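## Task

The north pallet sits near the -y end of the track and holds four closed cases. The south pallet sits near the +y end and holds two. Each lid carries a label with that case's gross weight in kg. Shift cases between the pallets until the north load totals 26.0 kg or less and the south load totals 48.0 kg or less. All six cases must rest directly on a pallet deck, with none stacked on another case. No case may overhang a pallet edge by more than about two finger widths. A case that falls to the floor may be picked up again, but it must finish lid up. At the end, release everything and withdraw the tools. The arrangement must hold without the robot supporting it.

## Robot and tools

Robot: two arms, left_arm and right_arm, each mounted on its own carriage on one shared track that runs along y at x = 0. left_rail carries left_arm on the +y half and right_rail carries right_arm on the -y half. Each arm base is at x = 0, y = its carriage position_m, z = 0.04 m, facing +x. The names left and right do not refer to image sides. Each arm ends in a vacuum tool with four cups. Two cups form channel a, at y = -104.5 mm in the tool frame, and two form channel b, at y = +104.5 mm. Cups sit at x = -62 and +62 mm. The rims span 227 mm in x and 312 mm in y, and each cup is 103 mm across. The cups point along the tool's +z axis.

Scene frame: this is the frame for all reported poses. z = 0 is the table top, +z is up, +x is the direction the arms face, and +y is to their left. The table starts at x = 0.50 m and spans y from -0.90 to 0.90. Beyond that, the floor is 0.53 m below z = 0, which is where the pallets stand. The north pallet is seen by cam_pallet_north and the south pallet by cam_pallet_south. In both images +y runs roughly rightward. Other cameras: cam_high, cam_low, cam_left_wrist, cam_right_wrist.

execute_actions(actions): runs a list of actions in order and returns state plus images. An empty list only observes. Each action may contain rows, steps, until, and device commands for left_rail or right_rail.
- rows: up to 15 rows, one per control step (1/30 s). Every row is a single list of 16 numbers covering both arms, each in [-1, 1]. The order is left dx, dy, dz, rx, ry, rz, left suction_a, suction_b, then the same eight for the right arm.
- dx..rz are an offset, not a pose. They are measured in the cup point's own axes, from the cup point's measured pose when the action began. For the first action of a call, the starting pose is the last one reported. Every row refers back to that same start, not to the previous row. The scale is 1.0 = 0.6 m or 180 degrees. rx, ry, rz together form one rotation vector.
- suction values: 0 turns a channel off; anything above 0.01 turns it on, and 1 means full vacuum. Each setting persists, so resend the current values to keep them, since 0 is a real command.
- steps: 1 to 450, at least the number of rows, default 15. After the last row, each arm keeps heading for the last row's target.
- until: ends the action early when every condition is true. Examples are {"left_rail": {"position_status": ["!=", "moving"]}}, {"all": {"status": "ended"}} and {"any": {"status": "ended"}}. Numeric tests need a comparison (=, !=, <, <=, >, >=). until does not halt the arms.
- Carriages: {"left_rail": {"position_m": p, "speed_m_s": v}}. left_rail p ranges from 0.6 to 3 m and right_rail p from -3 to -0.6 m. This is an absolute track position. v ranges from 0.01 to 1 m/s, starts at 1 and persists. {"stop": true} halts a carriage. Carriages accelerate at 2 m/s2 and count as arrived within 0.6 mm. Wait for arrival before placing a tool at a scene point. Carriage motion adds to the tool's displacement. Any out-of-range value or unknown name rejects the whole call.

zoom_image(camera, region): region is [x0, y0, x1, y1] in image pixels, measured from the top-left, at most 504 by 504. Use it to read lid labels.

finished_scene(scene): ends the current scene (pass its number) and reveals the next task. It cannot be undone.

Motion limits: each step, the commanded pose is clipped to within 100 mm and 16 degrees of the measured pose. Inverse kinematics favours position over orientation. Long moves may fall short, so send the remainder in a later action. Ramp the offsets gradually, for example adding about 0.01 per row (6 mm per step) to dx, dy or dz, so held cases are not shaken off. Joint ranges (rad): pan -3.142..3.142, lift -3.142..0, elbow 0..3.142, wrist1 -4.712..1.571, wrist2 -3.142..0, wrist3 -6.283..6.283.

Result lines: end_effector_position (m) and end_effector_quat_wxyz are given in the scene frame, and may drift at long reach. Velocities are in m/s and rad/s. Hand target is the current goal. Joint positions and velocities list rail then six joints. Wrist force/torque are given in tool axes, with noise and offset, and saturate near 200 N. suction_measured_a/b run from 0 to 1: about 0.83 or more means an airtight seal, and near 0 means no seal. Settling takes about 1.3 s. part_present turns 1 above 0.09 and 0 below 0.07. position_status can read moving, done, contact_stop, time_out, stopped, stopped_with_arm or stopped_for_other_arm, and position_answer reads taken or not_taken. pose unreachable means the clearance check altered or blocked a command, and it is stricter while a carriage moves.

Gripping: press both cups of a channel fully onto a flat, smooth face, such as the lid centre, away from edges or holes. Cardboard leaks and lowers the reading. A sealed cup pulls about 381 N at a reading of 0.7. Cups compress by up to 21 mm. To release: lower the case in small steps until it touches, then in one action switch both channels off and back straight away. A cup sealed on the table holds the tool down until that channel is switched off. When handing a case between arms, the giver switches off before the receiver switches on, and the giver then lifts clear.

Avoid: contact forces of 400 N or more (force fault) and joint torques at the load limits (pan/lift 678, elbow 398, wrists 98.4 N m). Either causes a 10 s stop. Avoid arm-to-arm collisions or presses, including with held cases. Move heavy cases slowly and centred to prevent dropping them. Do not knock anything out of the work area. Do not stack cases, and do not leave them overhanging or held only by the robot. Loose objects may occasionally be nudged by outside pushes.

Each tool is called after "Call:" as name([rows], argument=value, ...), one row to a line, values as JSON.

## Session

Call:
execute_actions(actions=[])

Call:
zoom_image(camera="cam_pallet_north", region=[100, 100, 400, 400])

Call:
zoom_image(camera="cam_pallet_south", region=[100, 100, 400, 400])

Scene clock: 0.00 s.
left_arm: end_effector_position=(+0.8513, +2.9253, +0.4407) suction_measured_a=0.00 part_present_a=0 suction_measured_b=0.00 part_present_b=0 end_effector_quat_wxyz=(+0.001, +0.001, +1.000, -0.001) end_effector_velocity=(-0.000, +0.000, +0.000) end_effector_angular_velocity=(-0.000, -0.000, +0.000) | right_arm: end_effector_position=(+0.8498, -2.3387, +0.4404) suction_measured_a=0.00 part_present_a=0 suction_measured_b=0.00 part_present_b=0 end_effector_quat_wxyz=(+0.000, -0.001, +1.000, -0.000) end_effector_velocity=(-0.000, +0.000, +0.000) end_effector_angular_velocity=(-0.000, -0.000, +0.000)
Joint positions: left_arm=[ 2.927 -0.24  -1.498  2.091 -2.166 -1.571  1.333] | right_arm=[-2.339 -0.238 -1.499  2.092 -2.165 -1.571  1.332]
Joint velocities: left_arm=[ 0.  0. -0.  0. -0. -0. -0.] | right_arm=[ 0.  0. -0.  0. -0. -0.  0.]
Wrist force (N, on the end effector, along its own x y z axes, offset not removed): no reading
Wrist torque (N m, same axes, about the end effector's origin, offset not removed): no reading
Hand target (left_arm): +0.851, +2.925, +0.441; +0.001, +0.001, +1.000, -0.001
Hand target (right_arm): +0.850, -2.339, +0.440; +0.000, -0.001, +1.000, -0.000
left_rail: position_m=2.927 position_m_goal=2.927 speed_m_s=1.00 position_status=done position_answer=taken refusals=0
right_rail: position_m=-2.339 position_m_goal=-2.339 speed_m_s=1.00 position_status=done position_answer=taken refusals=0

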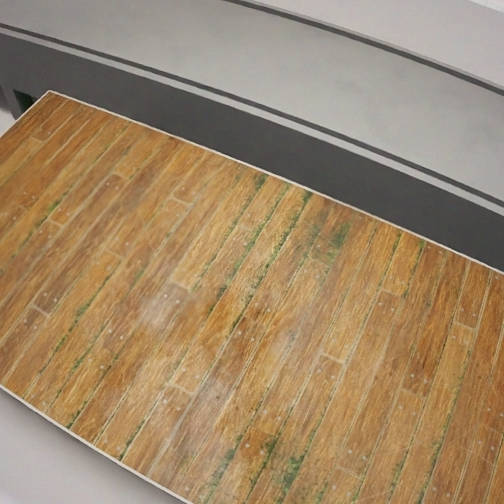

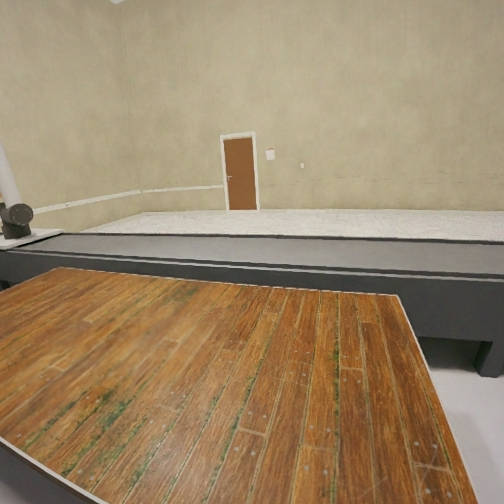

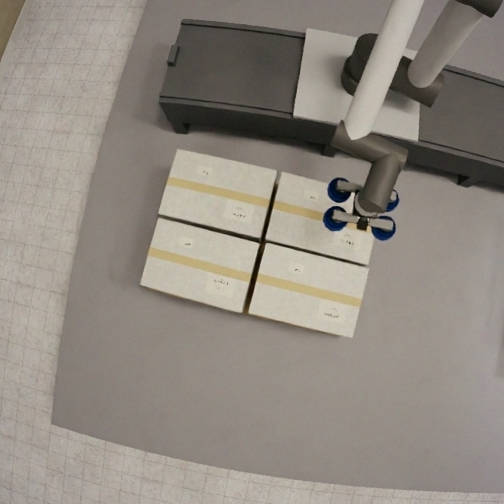

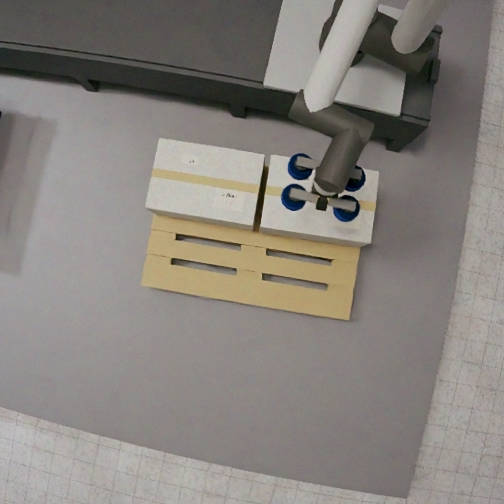

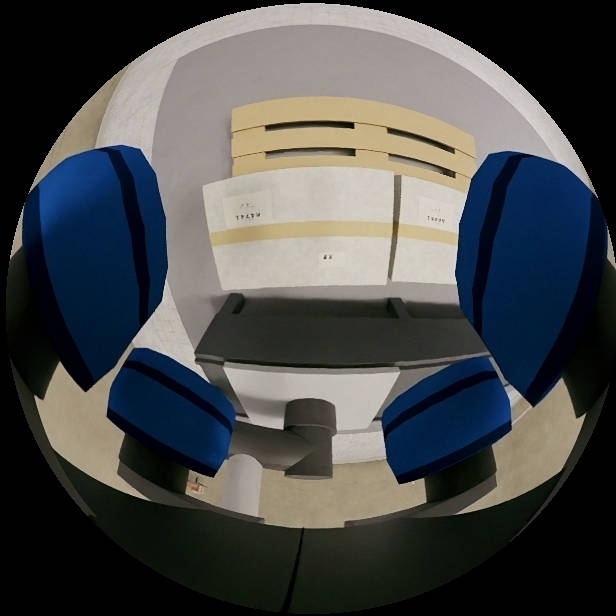

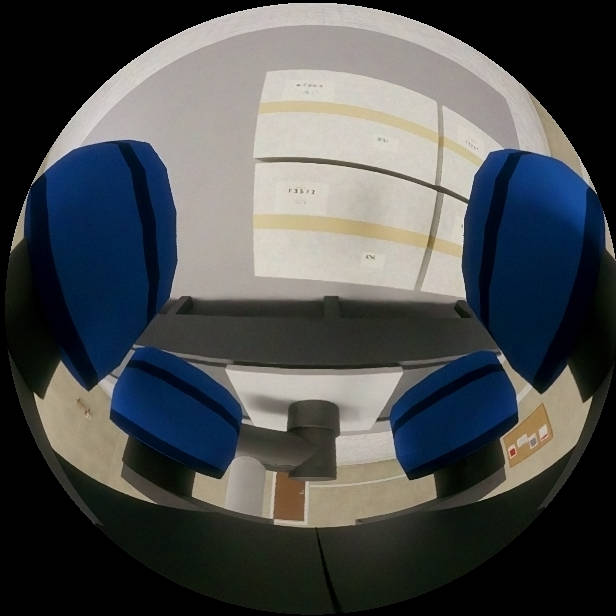

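Region (100, 100, 400, 400) of cam_pallet_north's 504x504 image, scaled by 1.680, with more detail than that image has.

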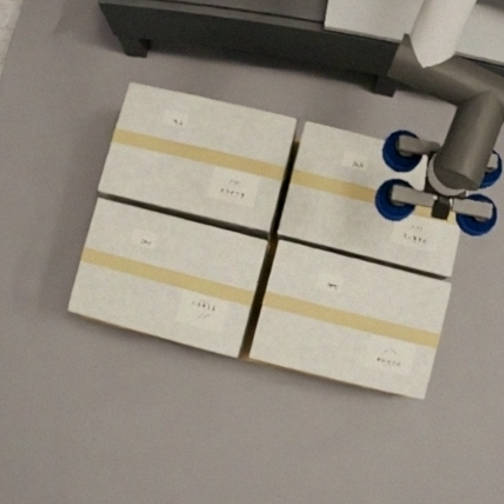

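Region (100, 100, 400, 400) of cam_pallet_south's 504x504 image, scaled by 1.680, with more detail than that image has.

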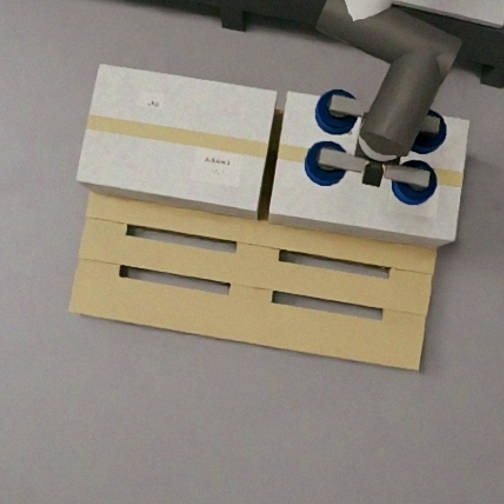

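Call:
zoom_image(camera="cam_pallet_north", region=[140, 150, 270, 310])

Call:
zoom_image(camera="cam_pallet_north", region=[250, 170, 380, 340])

Call:
zoom_image(camera="cam_left_wrist", region=[200, 160, 470, 300])

Call:
zoom_image(camera="cam_pallet_south", region=[140, 135, 270, 225])

Region (140, 150, 270, 310) of cam_pallet_north's 504x504 image, scaled by 3.150, with more detail than that image has; it fills the left 410 columns of this view, and the rest is white.

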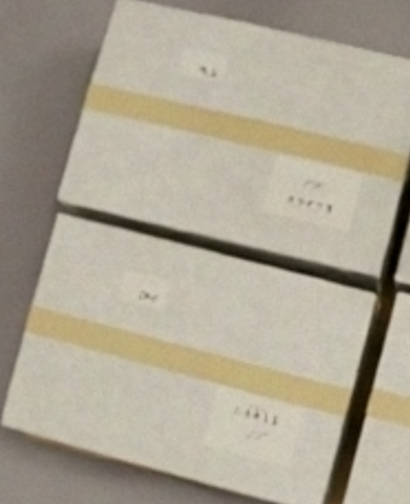

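Region (250, 170, 380, 340) of cam_pallet_north's 504x504 image, scaled by 2.965, with more detail than that image has; it fills the left 385 columns of this view, and the rest is white.

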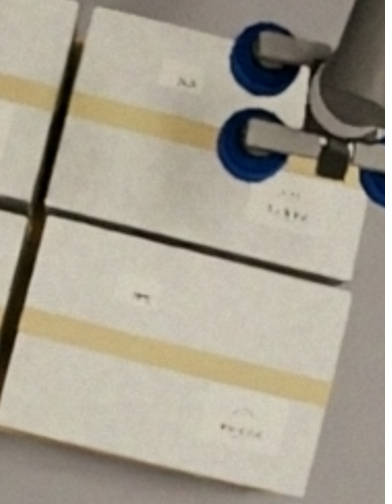

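Region (200, 160, 470, 300) of cam_left_wrist's 616x616 image, scaled by 1.867, with more detail than that image has; it fills the top 261 rows of this view, and the rest is white.

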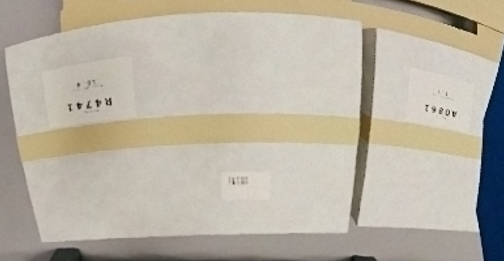

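Region (140, 135, 270, 225) of cam_pallet_south's 504x504 image, scaled by 3.877, with more detail than that image has; it fills the top 349 rows of this view, and the rest is white.

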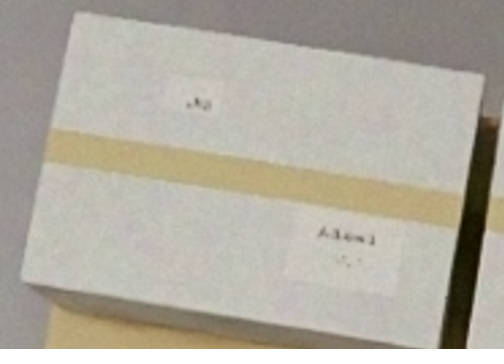

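Call:
execute_actions([
  {"rows":[[0,0,0.7,0,0,0,0,0,-0.2,0,0.6,0,0,0,0,0]],"steps":60,"left_rail":{"position_m":2.65},"right_rail":{"position_m":-2.72}},
])

Call:
zoom_image(camera="cam_left_wrist", region=[130, 100, 500, 400])

Call:
zoom_image(camera="cam_right_wrist", region=[130, 50, 500, 400])

Scene clock: 18.67 s.
left_arm: end_effector_position=(+0.8514, +2.6484, +0.0202) suction_measured_a=0.00 part_present_a=0 suction_measured_b=0.00 part_present_b=0 end_effector_quat_wxyz=(+0.001, +0.001, +1.000, -0.001) end_effector_velocity=(+0.000, +0.000, -0.000) end_effector_angular_velocity=(+0.000, +0.000, +0.000) | right_arm: end_effector_position=(+0.9700, -2.7193, +0.0805) suction_measured_a=0.00 part_present_a=0 suction_measured_b=0.00 part_present_b=0 end_effector_quat_wxyz=(+0.000, -0.001, +1.000, -0.000) end_effector_velocity=(+0.000, -0.000, -0.000) end_effector_angular_velocity=(+0.000, +0.000, -0.000)
Joint positions: left_arm=[ 2.65  -0.24  -1.01   2.29  -2.853 -1.571  1.333] | right_arm=[-2.72  -0.208 -1.024  2.108 -2.655 -1.571  1.362]
Joint velocities: left_arm=[ 0.  0.  0. -0. -0.  0.  0.] | right_arm=[ 0. -0.  0. -0. -0.  0.  0.]
Wrist force (N, on the end effector, along its own x y z axes, offset not removed): left_arm=[-3.5 4.8 4.1] | right_arm=[-1.5 3.9 -0.1]
Wrist torque (N m, same axes, about the end effector's origin, offset not removed): left_arm=[0.72 0.29 -0.14] | right_arm=[0.90 -0.10 -0.41]
Hand target (left_arm): +0.851, +2.648, +0.020; +0.001, +0.001, +1.000, -0.001
Hand target (right_arm): +0.970, -2.719, +0.081; +0.000, -0.001, +1.000, -0.000
Off the commanded pose (left_arm): 0.001 m, 0 deg.
Off the commanded pose (right_arm): 0.000 m, 0 deg.
left_rail: position_m=2.650 position_m_goal=2.650 speed_m_s=1.00 position_status=done position_answer=taken refusals=0
right_rail: position_m=-2.720 position_m_goal=-2.720 speed_m_s=1.00 position_status=done position_answer=taken refusals=0

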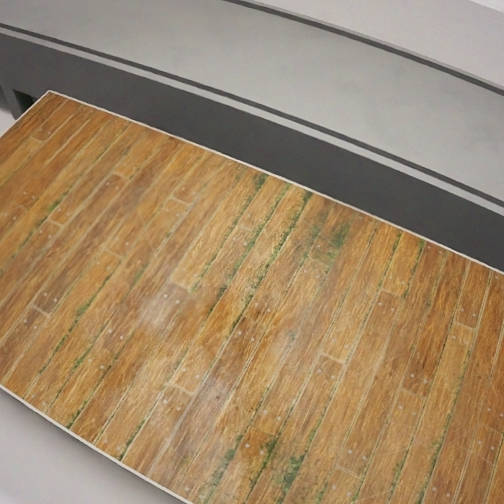

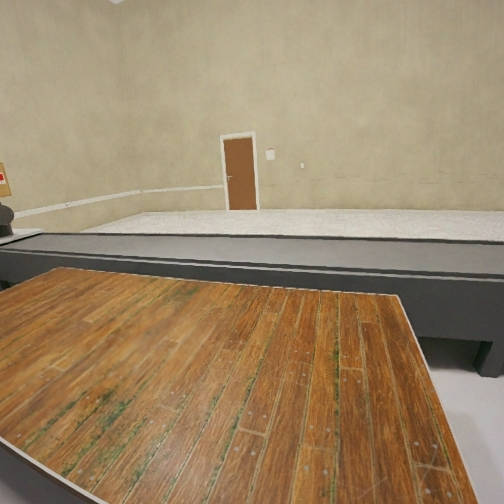

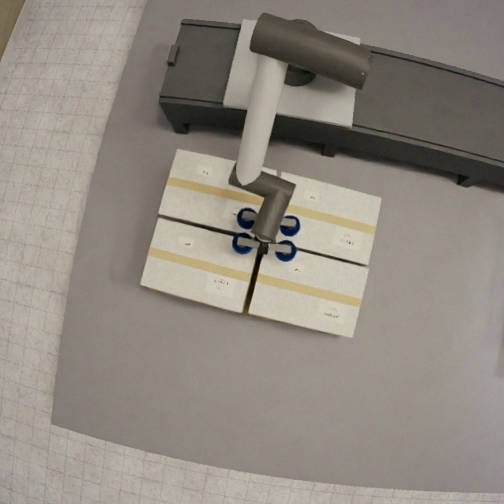

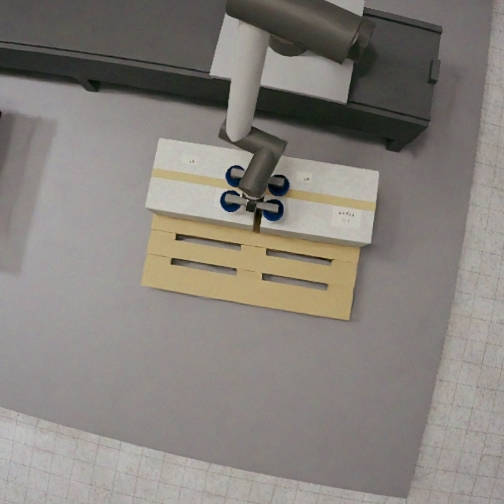

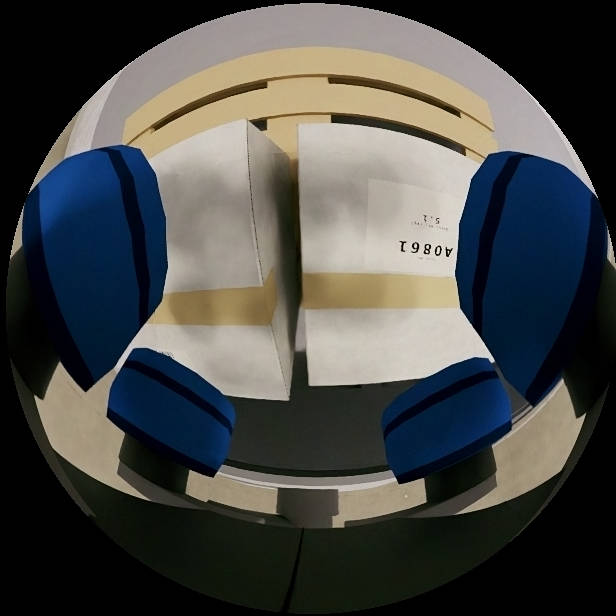

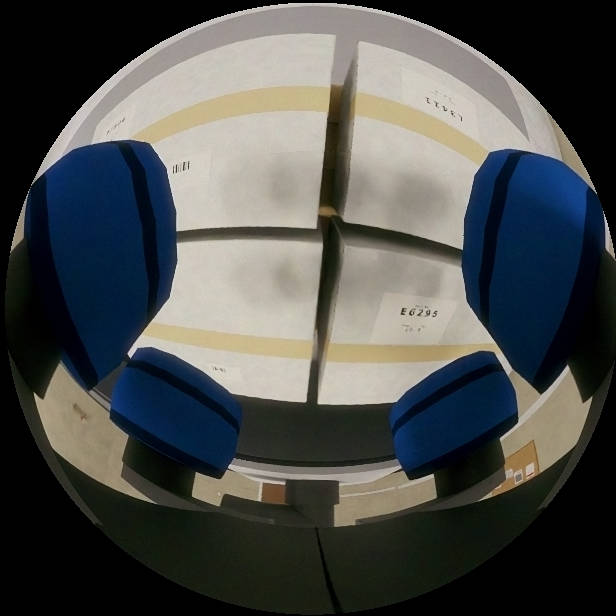

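Region (130, 100, 500, 400) of cam_left_wrist's 616x616 image, scaled by 1.362, with more detail than that image has; it fills the top 409 rows of this view, and the rest is white.

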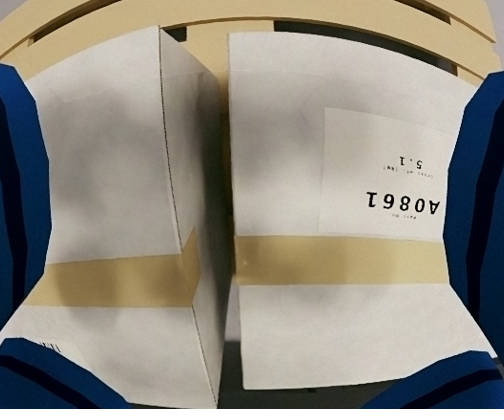

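Region (130, 50, 500, 400) of cam_right_wrist's 616x616 image, scaled by 1.362, with more detail than that image has; it fills the top 477 rows of this view, and the rest is white.

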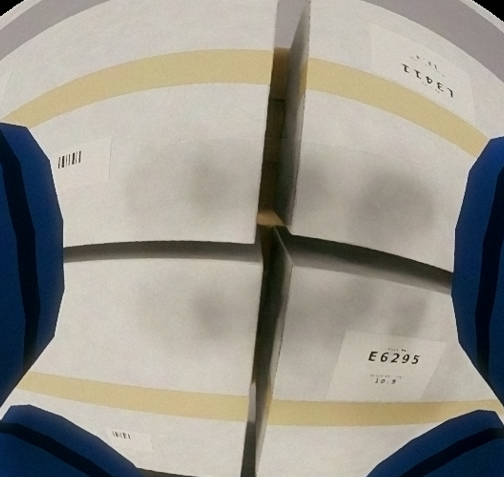

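South -y: 5.1. Look at the others.

Call:
zoom_image(camera="cam_right_wrist", region=[370, 60, 500, 350])

Call:
execute_actions([
  {"rows":[[0,0,-0.2,0,0,0,0,0,-0.1,0,0,0,0,0,0,0]],"steps":45,"left_rail":{"position_m":3.0},"right_rail":{"position_m":-2.33}},
])

Call:
zoom_image(camera="cam_left_wrist", region=[150, 150, 450, 350])

Call:
zoom_image(camera="cam_right_wrist", region=[160, 60, 480, 400])

Region (370, 60, 500, 350) of cam_right_wrist's 616x616 image, scaled by 1.738, with more detail than that image has; it fills the left 226 columns of this view, and the rest is white.

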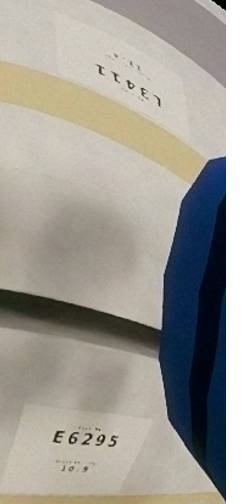

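Scene clock: 26.80 s.
left_arm: end_effector_position=(+0.8514, +2.9985, +0.1404) suction_measured_a=0.00 part_present_a=0 suction_measured_b=0.00 part_present_b=0 end_effector_quat_wxyz=(+0.001, +0.001, +1.000, -0.001) end_effector_velocity=(-0.000, +0.000, +0.000) end_effector_angular_velocity=(-0.000, -0.000, +0.000) | right_arm: end_effector_position=(+1.0300, -2.3292, +0.0806) suction_measured_a=0.00 part_present_a=0 suction_measured_b=0.00 part_present_b=0 end_effector_quat_wxyz=(+0.000, -0.001, +1.000, -0.000) end_effector_velocity=(-0.000, -0.000, -0.000) end_effector_angular_velocity=(+0.000, +0.000, -0.000)
Joint positions: left_arm=[ 3.    -0.24  -1.18   2.267 -2.66  -1.571  1.333] | right_arm=[-2.33  -0.196 -0.984  2.017 -2.604 -1.571  1.374]
Joint velocities: left_arm=[ 0. -0. -0. -0.  0. -0. -0.] | right_arm=[ 0. -0.  0. -0.  0. -0.  0.]
Wrist force (N, on the end effector, along its own x y z axes, offset not removed): left_arm=[-1.3 1.2 3.0] | right_arm=[0.1 3.4 -1.9]
Wrist torque (N m, same axes, about the end effector's origin, offset not removed): left_arm=[0.14 0.17 -0.31] | right_arm=[1.03 -0.30 -0.30]
Hand target (left_arm): +0.851, +2.998, +0.140; +0.001, +0.001, +1.000, -0.001
Hand target (right_arm): +1.030, -2.329, +0.081; +0.000, -0.001, +1.000, -0.000
Off the commanded pose (left_arm): 0.000 m, 0 deg.
Off the commanded pose (right_arm): 0.000 m, 0 deg.
left_rail: position_m=3.000 position_m_goal=3.000 speed_m_s=1.00 position_status=done position_answer=taken refusals=0
right_rail: position_m=-2.330 position_m_goal=-2.330 speed_m_s=1.00 position_status=done position_answer=taken refusals=0

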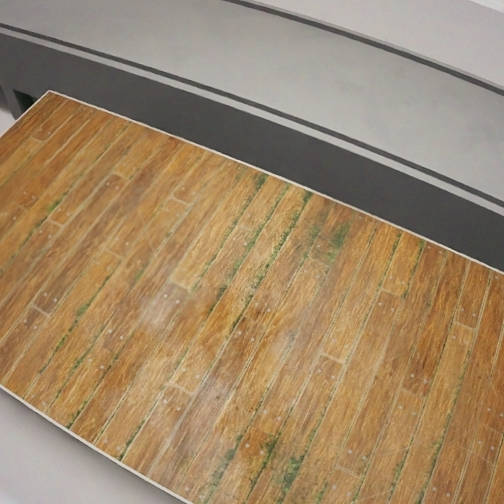

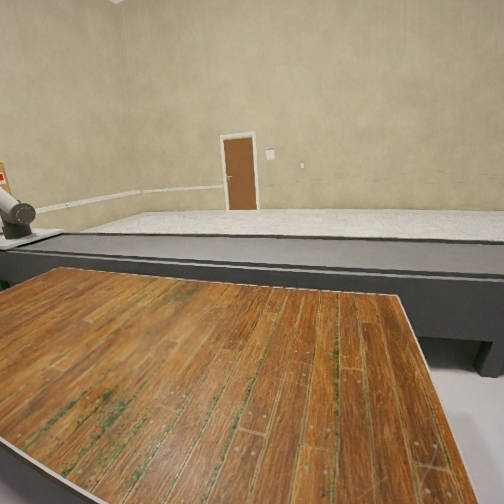

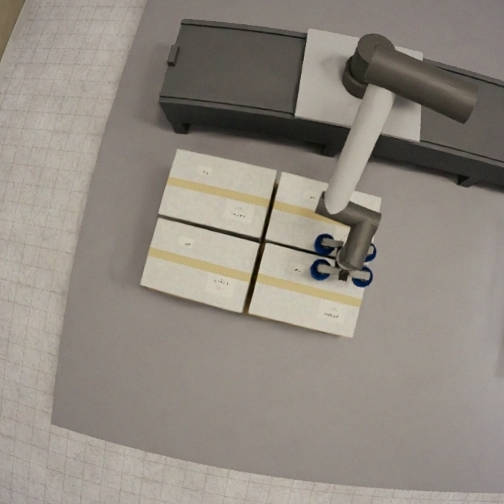

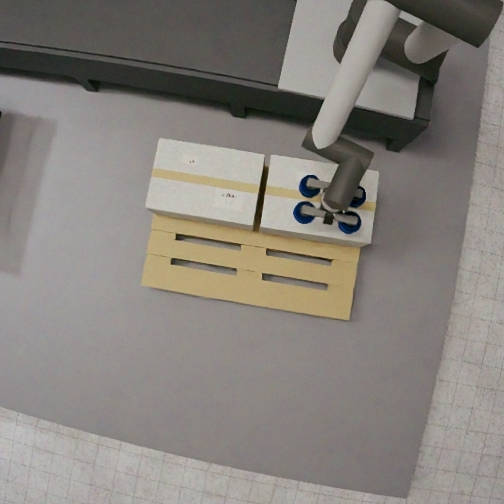

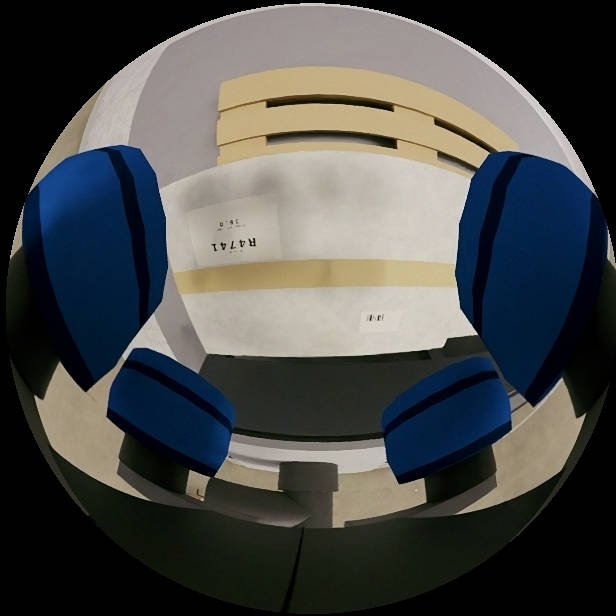

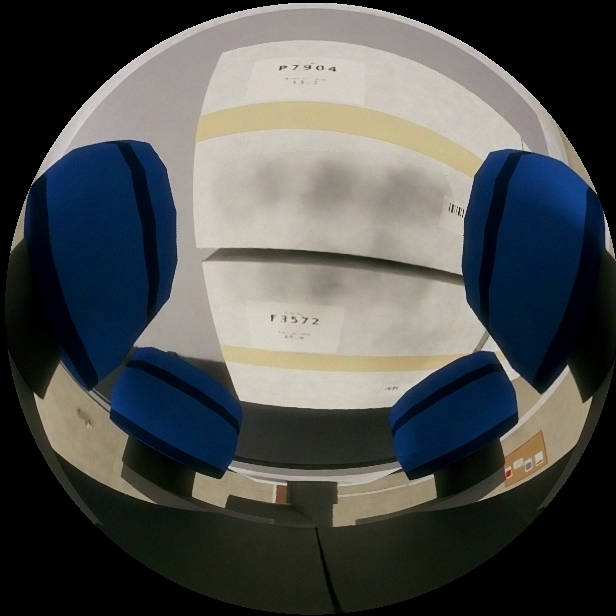

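Region (150, 150, 450, 350) of cam_left_wrist's 616x616 image, scaled by 1.680, with more detail than that image has.

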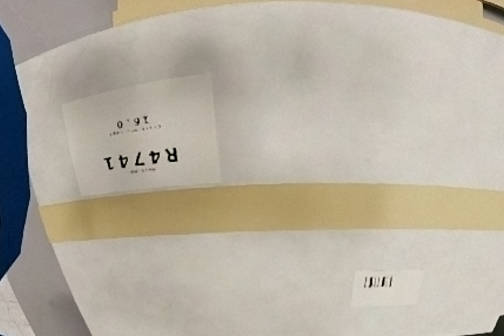

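Region (160, 60, 480, 400) of cam_right_wrist's 616x616 image, scaled by 1.482, with more detail than that image has; it fills the left 474 columns of this view, and the rest is white.

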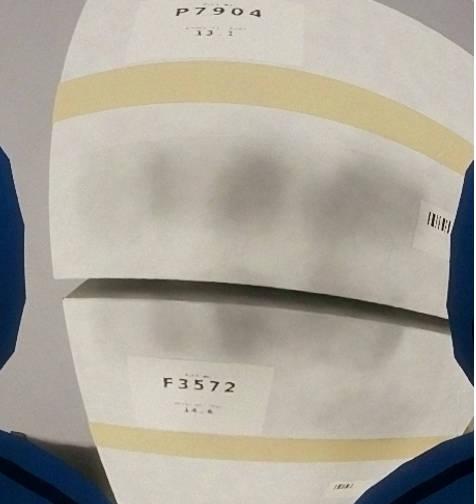

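Call:
zoom_image(camera="cam_right_wrist", region=[250, 305, 340, 350])

Call:
execute_actions([
  {"rows":[[0,0,0,0,0,0,0,0,-0.35,0,-0.1,0,0,0,0,0]],"steps":40,"right_rail":{"position_m":-2.62}},
])

Call:
zoom_image(camera="cam_right_wrist", region=[160, 150, 480, 330])

Region (250, 305, 340, 350) of cam_right_wrist's 616x616 image, scaled by 5.600, with more detail than that image has.

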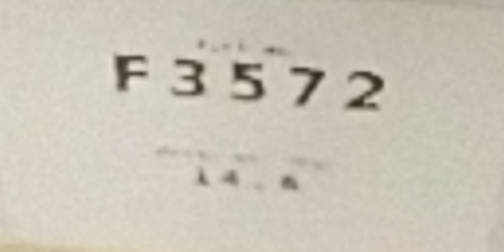

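Scene clock: 35.40 s.
left_arm: end_effector_position=(+0.8514, +2.9985, +0.1404) suction_measured_a=0.00 part_present_a=0 suction_measured_b=0.00 part_present_b=0 end_effector_quat_wxyz=(+0.001, +0.001, +1.000, -0.001) end_effector_velocity=(+0.000, +0.000, +0.000) end_effector_angular_velocity=(+0.000, -0.000, +0.000) | right_arm: end_effector_position=(+1.2399, -2.6190, +0.1406) suction_measured_a=0.00 part_present_a=0 suction_measured_b=0.00 part_present_b=0 end_effector_quat_wxyz=(+0.000, -0.001, +1.000, -0.000) end_effector_velocity=(+0.000, -0.000, +0.000) end_effector_angular_velocity=(-0.000, +0.000, -0.000)
Joint positions: left_arm=[ 3.    -0.24  -1.18   2.267 -2.66  -1.571  1.333] | right_arm=[-2.62  -0.162 -0.883  1.665 -2.354 -1.571  1.408]
Joint velocities: left_arm=[ 0.  0. -0. -0.  0.  0. -0.] | right_arm=[ 0.    -0.     0.    -0.001  0.001 -0.     0.   ]
Wrist force (N, on the end effector, along its own x y z axes, offset not removed): left_arm=[-1.9 1.8 -0.8] | right_arm=[-0.8 7.1 0.9]
Wrist torque (N m, same axes, about the end effector's origin, offset not removed): left_arm=[0.46 0.28 -0.14] | right_arm=[1.45 -0.18 -0.42]
Hand target (left_arm): +0.851, +2.998, +0.140; +0.001, +0.001, +1.000, -0.001
Hand target (right_arm): +1.240, -2.619, +0.141; +0.000, -0.001, +1.000, -0.000
Off the commanded pose (left_arm): 0.000 m, 0 deg.
Off the commanded pose (right_arm): 0.000 m, 0 deg.
left_rail: position_m=3.000 position_m_goal=3.000 speed_m_s=1.00 position_status=done position_answer=taken refusals=0
right_rail: position_m=-2.620 position_m_goal=-2.620 speed_m_s=1.00 position_status=done position_answer=taken refusals=0

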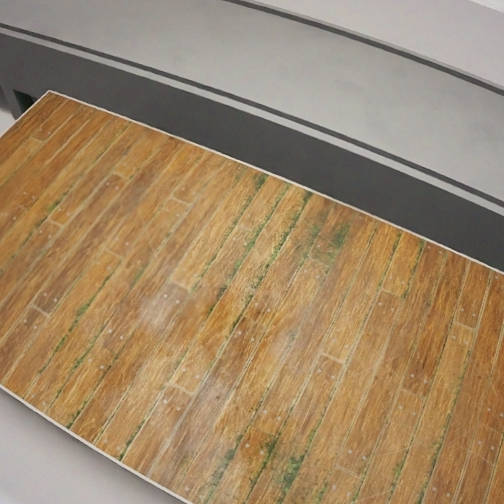

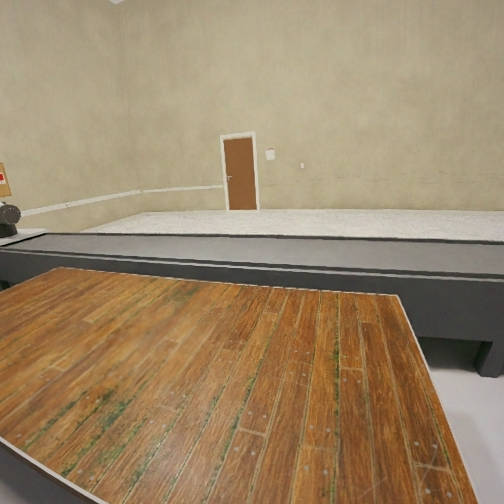

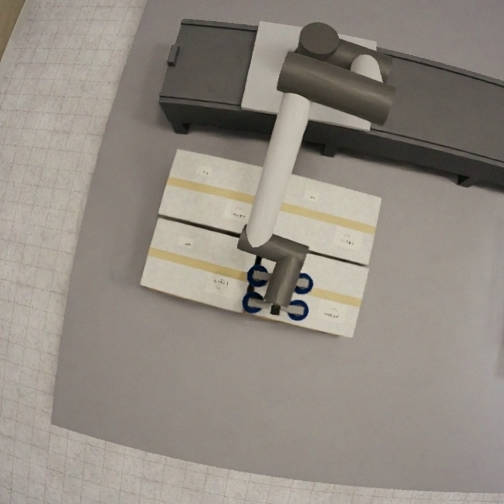

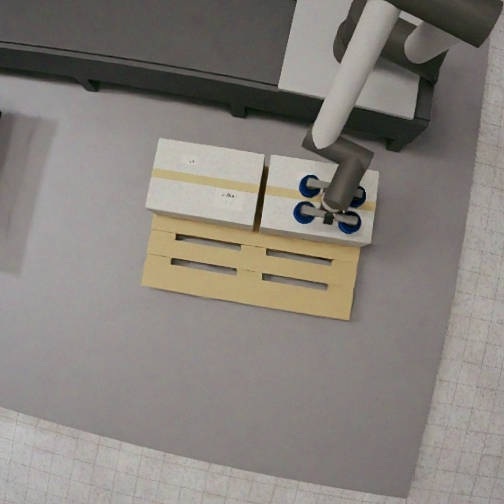

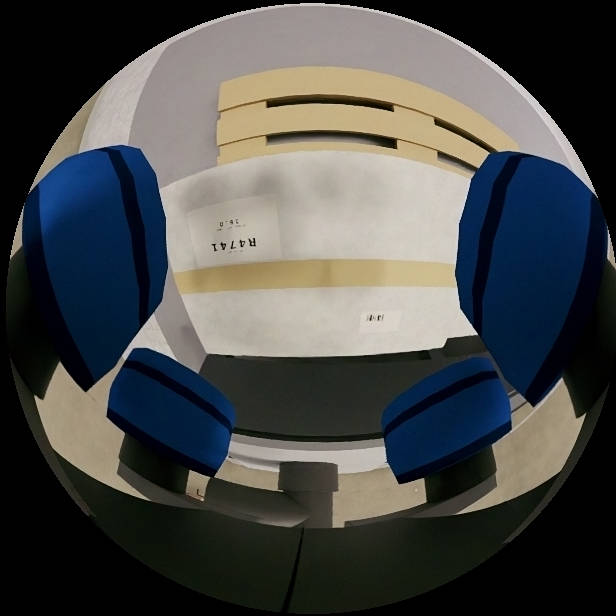

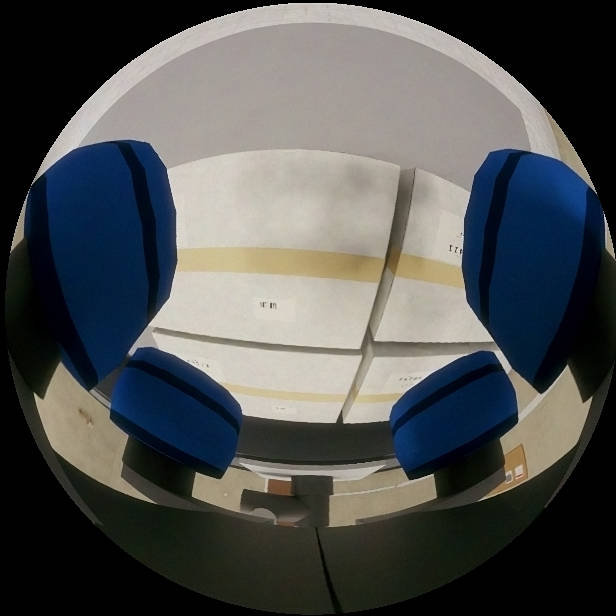

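Region (160, 150, 480, 330) of cam_right_wrist's 616x616 image, scaled by 1.575, with more detail than that image has; it fills the top 284 rows of this view, and the rest is white.

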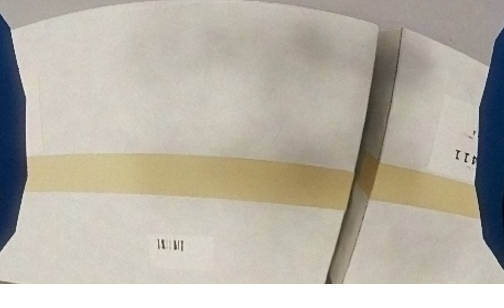

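Call:
execute_actions([
  {"steps":25,"right_rail":{"position_m":-2.85}},
])

Call:
zoom_image(camera="cam_right_wrist", region=[230, 170, 450, 300])

Call:
execute_actions([
  {"steps":40,"right_rail":{"position_m":-2.44}},
])

Call:
zoom_image(camera="cam_right_wrist", region=[170, 150, 470, 370])

Scene clock: 41.97 s.
left_arm: end_effector_position=(+0.8514, +2.9985, +0.1404) suction_measured_a=0.00 part_present_a=0 suction_measured_b=0.00 part_present_b=0 end_effector_quat_wxyz=(+0.001, +0.001, +1.000, -0.001) end_effector_velocity=(-0.000, -0.000, +0.000) end_effector_angular_velocity=(+0.000, -0.000, +0.000) | right_arm: end_effector_position=(+1.2400, -2.8492, +0.1407) suction_measured_a=0.00 part_present_a=0 suction_measured_b=0.00 part_present_b=0 end_effector_quat_wxyz=(+0.000, -0.000, +1.000, -0.000) end_effector_velocity=(-0.000, +0.001, +0.000) end_effector_angular_velocity=(-0.000, -0.000, +0.001)
Joint positions: left_arm=[ 3.    -0.24  -1.18   2.267 -2.66  -1.571  1.333] | right_arm=[-2.85  -0.162 -0.883  1.665 -2.354 -1.571  1.408]
Joint velocities: left_arm=[ 0. -0. -0.  0. -0.  0. -0.] | right_arm=[ 0.     0.001 -0.     0.    -0.    -0.     0.   ]
Wrist force (N, on the end effector, along its own x y z axes, offset not removed): left_arm=[-3.2 -2.3 2.8] | right_arm=[3.4 5.2 -0.1]
Wrist torque (N m, same axes, about the end effector's origin, offset not removed): left_arm=[-0.24 0.33 -0.13] | right_arm=[1.17 -0.86 -0.34]
Hand target (left_arm): +0.851, +2.998, +0.140; +0.001, +0.001, +1.000, -0.001
Hand target (right_arm): +1.240, -2.849, +0.141; +0.000, -0.001, +1.000, -0.000
Off the commanded pose (left_arm): 0.000 m, 0 deg.
Off the commanded pose (right_arm): 0.000 m, 0 deg.
left_rail: position_m=3.000 position_m_goal=3.000 speed_m_s=1.00 position_status=done position_answer=taken refusals=0
right_rail: position_m=-2.850 position_m_goal=-2.850 speed_m_s=1.00 position_status=done position_answer=taken refusals=0

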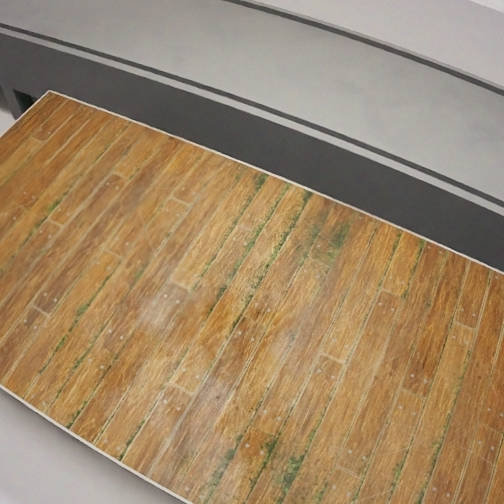

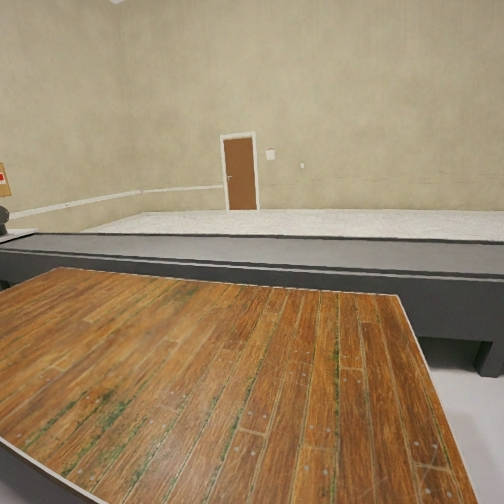

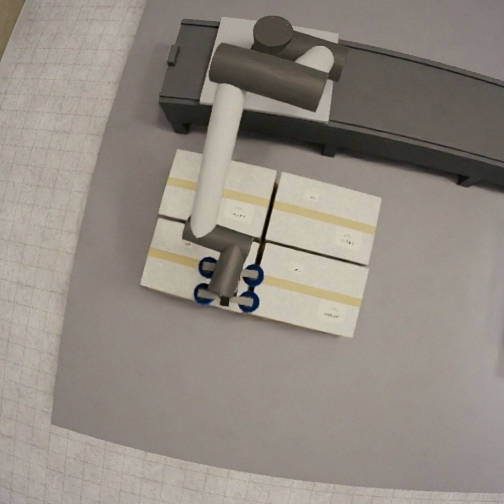

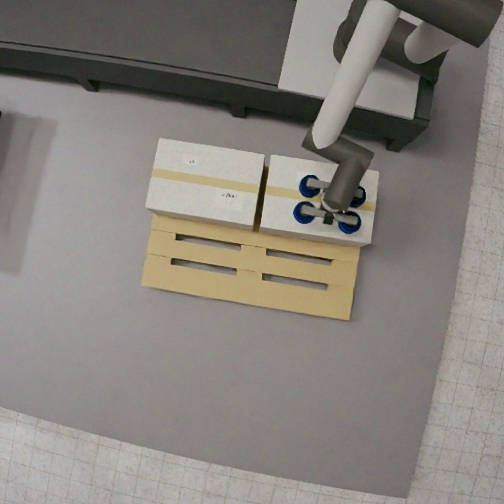

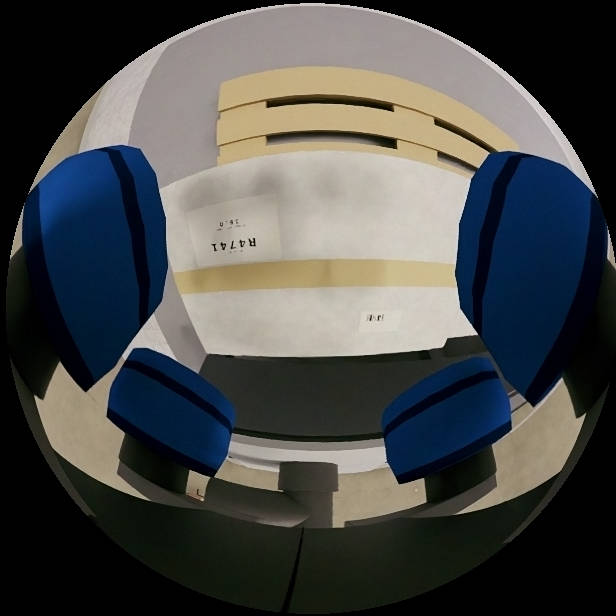

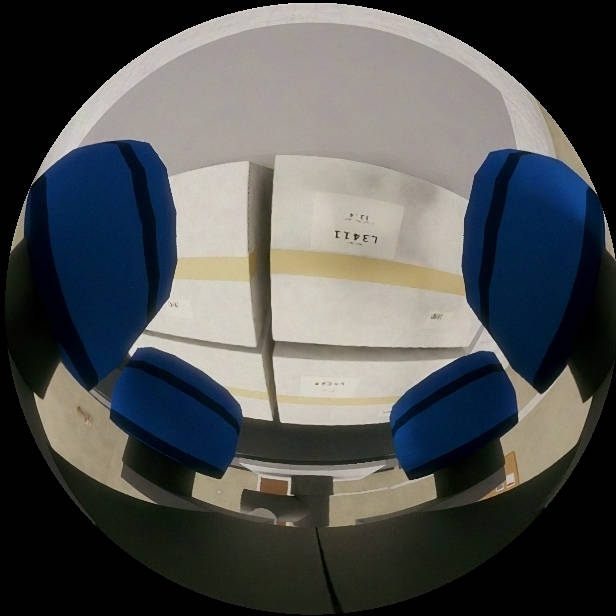

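Region (230, 170, 450, 300) of cam_right_wrist's 616x616 image, scaled by 2.291, with more detail than that image has; it fills the top 298 rows of this view, and the rest is white.

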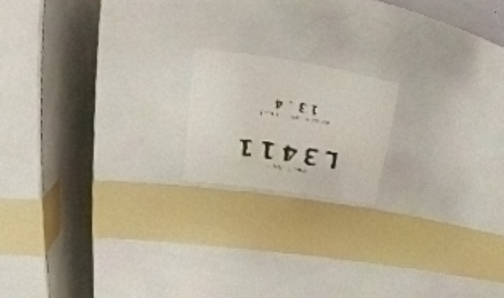

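Scene clock: 43.30 s.
left_arm: end_effector_position=(+0.8514, +2.9985, +0.1404) suction_measured_a=0.00 part_present_a=0 suction_measured_b=0.00 part_present_b=0 end_effector_quat_wxyz=(+0.001, +0.001, +1.000, -0.001) end_effector_velocity=(-0.000, -0.000, +0.000) end_effector_angular_velocity=(-0.000, -0.000, -0.000) | right_arm: end_effector_position=(+1.2400, -2.4391, +0.1407) suction_measured_a=0.00 part_present_a=0 suction_measured_b=0.00 part_present_b=0 end_effector_quat_wxyz=(+0.000, -0.001, +1.000, -0.000) end_effector_velocity=(-0.000, -0.000, -0.000) end_effector_angular_velocity=(-0.000, +0.000, -0.000)
Joint positions: left_arm=[ 3.    -0.24  -1.18   2.267 -2.66  -1.571  1.333] | right_arm=[-2.44  -0.162 -0.883  1.665 -2.354 -1.571  1.408]
Joint velocities: left_arm=[ 0. -0. -0.  0. -0.  0. -0.] | right_arm=[ 0. -0.  0. -0.  0. -0.  0.]
Wrist force (N, on the end effector, along its own x y z axes, offset not removed): left_arm=[-3.0 1.3 5.8] | right_arm=[-3.2 9.8 0.7]
Wrist torque (N m, same axes, about the end effector's origin, offset not removed): left_arm=[0.18 0.26 -0.12] | right_arm=[1.75 0.08 -0.37]
Hand target (left_arm): +0.851, +2.998, +0.140; +0.001, +0.001, +1.000, -0.001
Hand target (right_arm): +1.240, -2.439, +0.141; +0.000, -0.001, +1.000, -0.000
Off the commanded pose (left_arm): 0.000 m, 0 deg.
Off the commanded pose (right_arm): 0.000 m, 0 deg.
left_rail: position_m=3.000 position_m_goal=3.000 speed_m_s=1.00 position_status=done position_answer=taken refusals=0
right_rail: position_m=-2.440 position_m_goal=-2.440 speed_m_s=1.00 position_status=done position_answer=taken refusals=0

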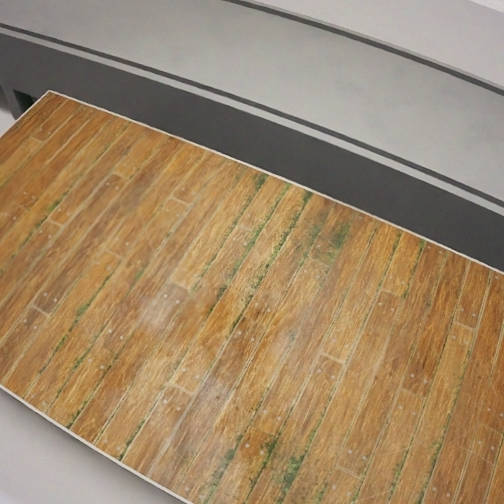

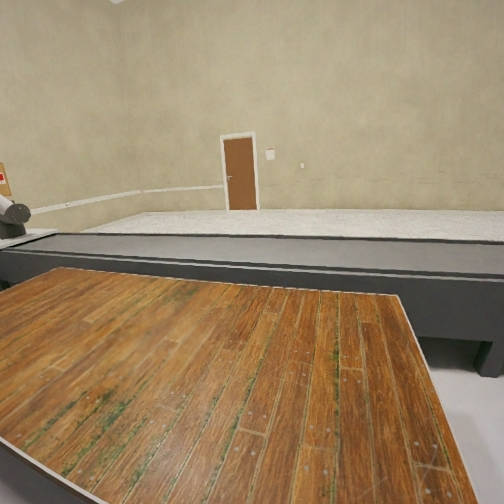

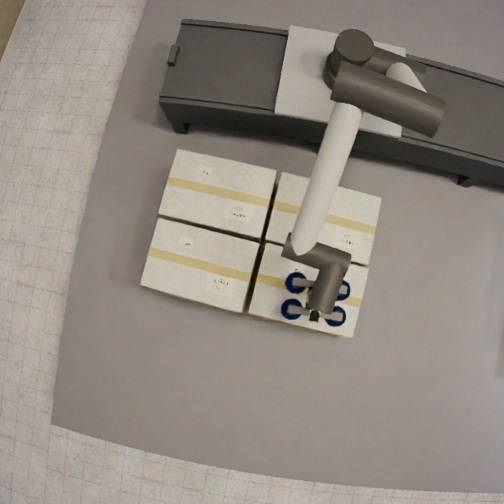

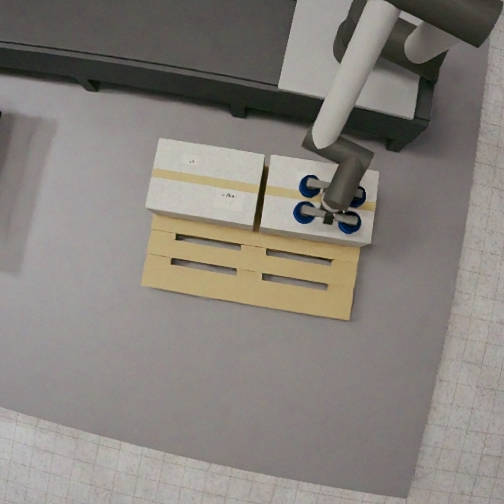

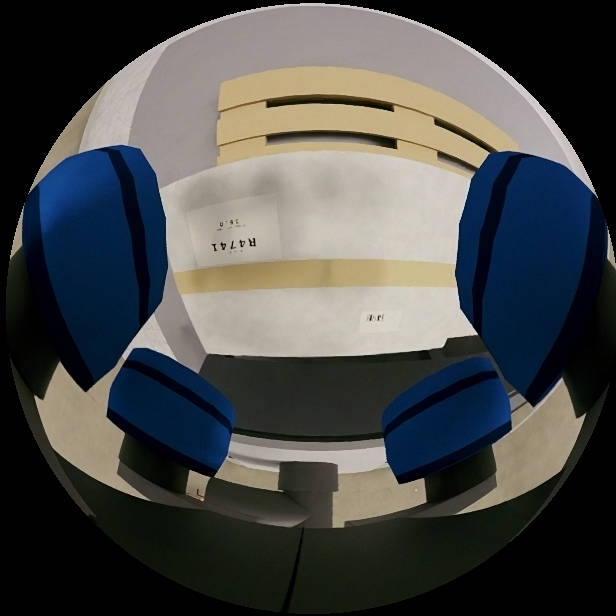

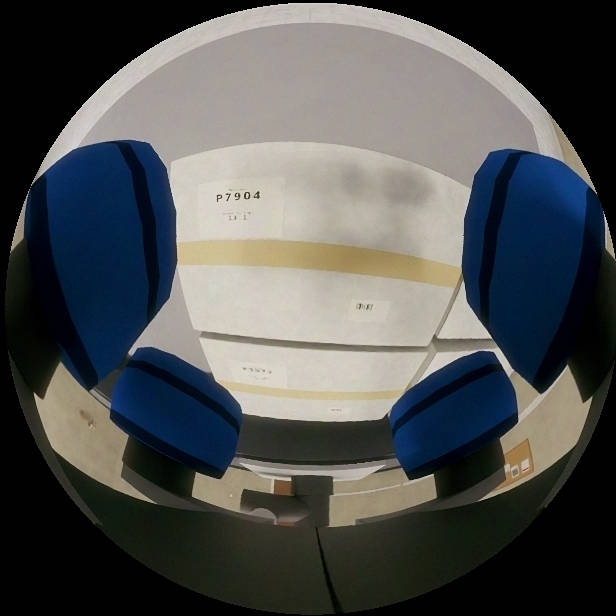

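Region (170, 150, 470, 370) of cam_right_wrist's 616x616 image, scaled by 1.680, with more detail than that image has; it fills the top 370 rows of this view, and the rest is white.

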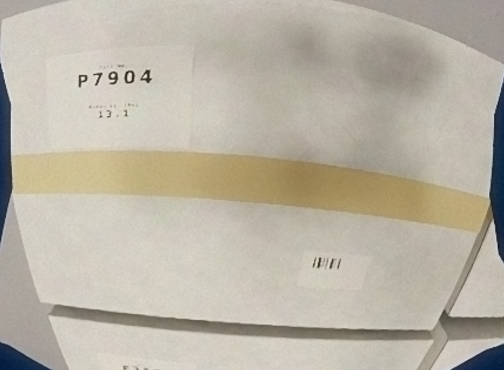

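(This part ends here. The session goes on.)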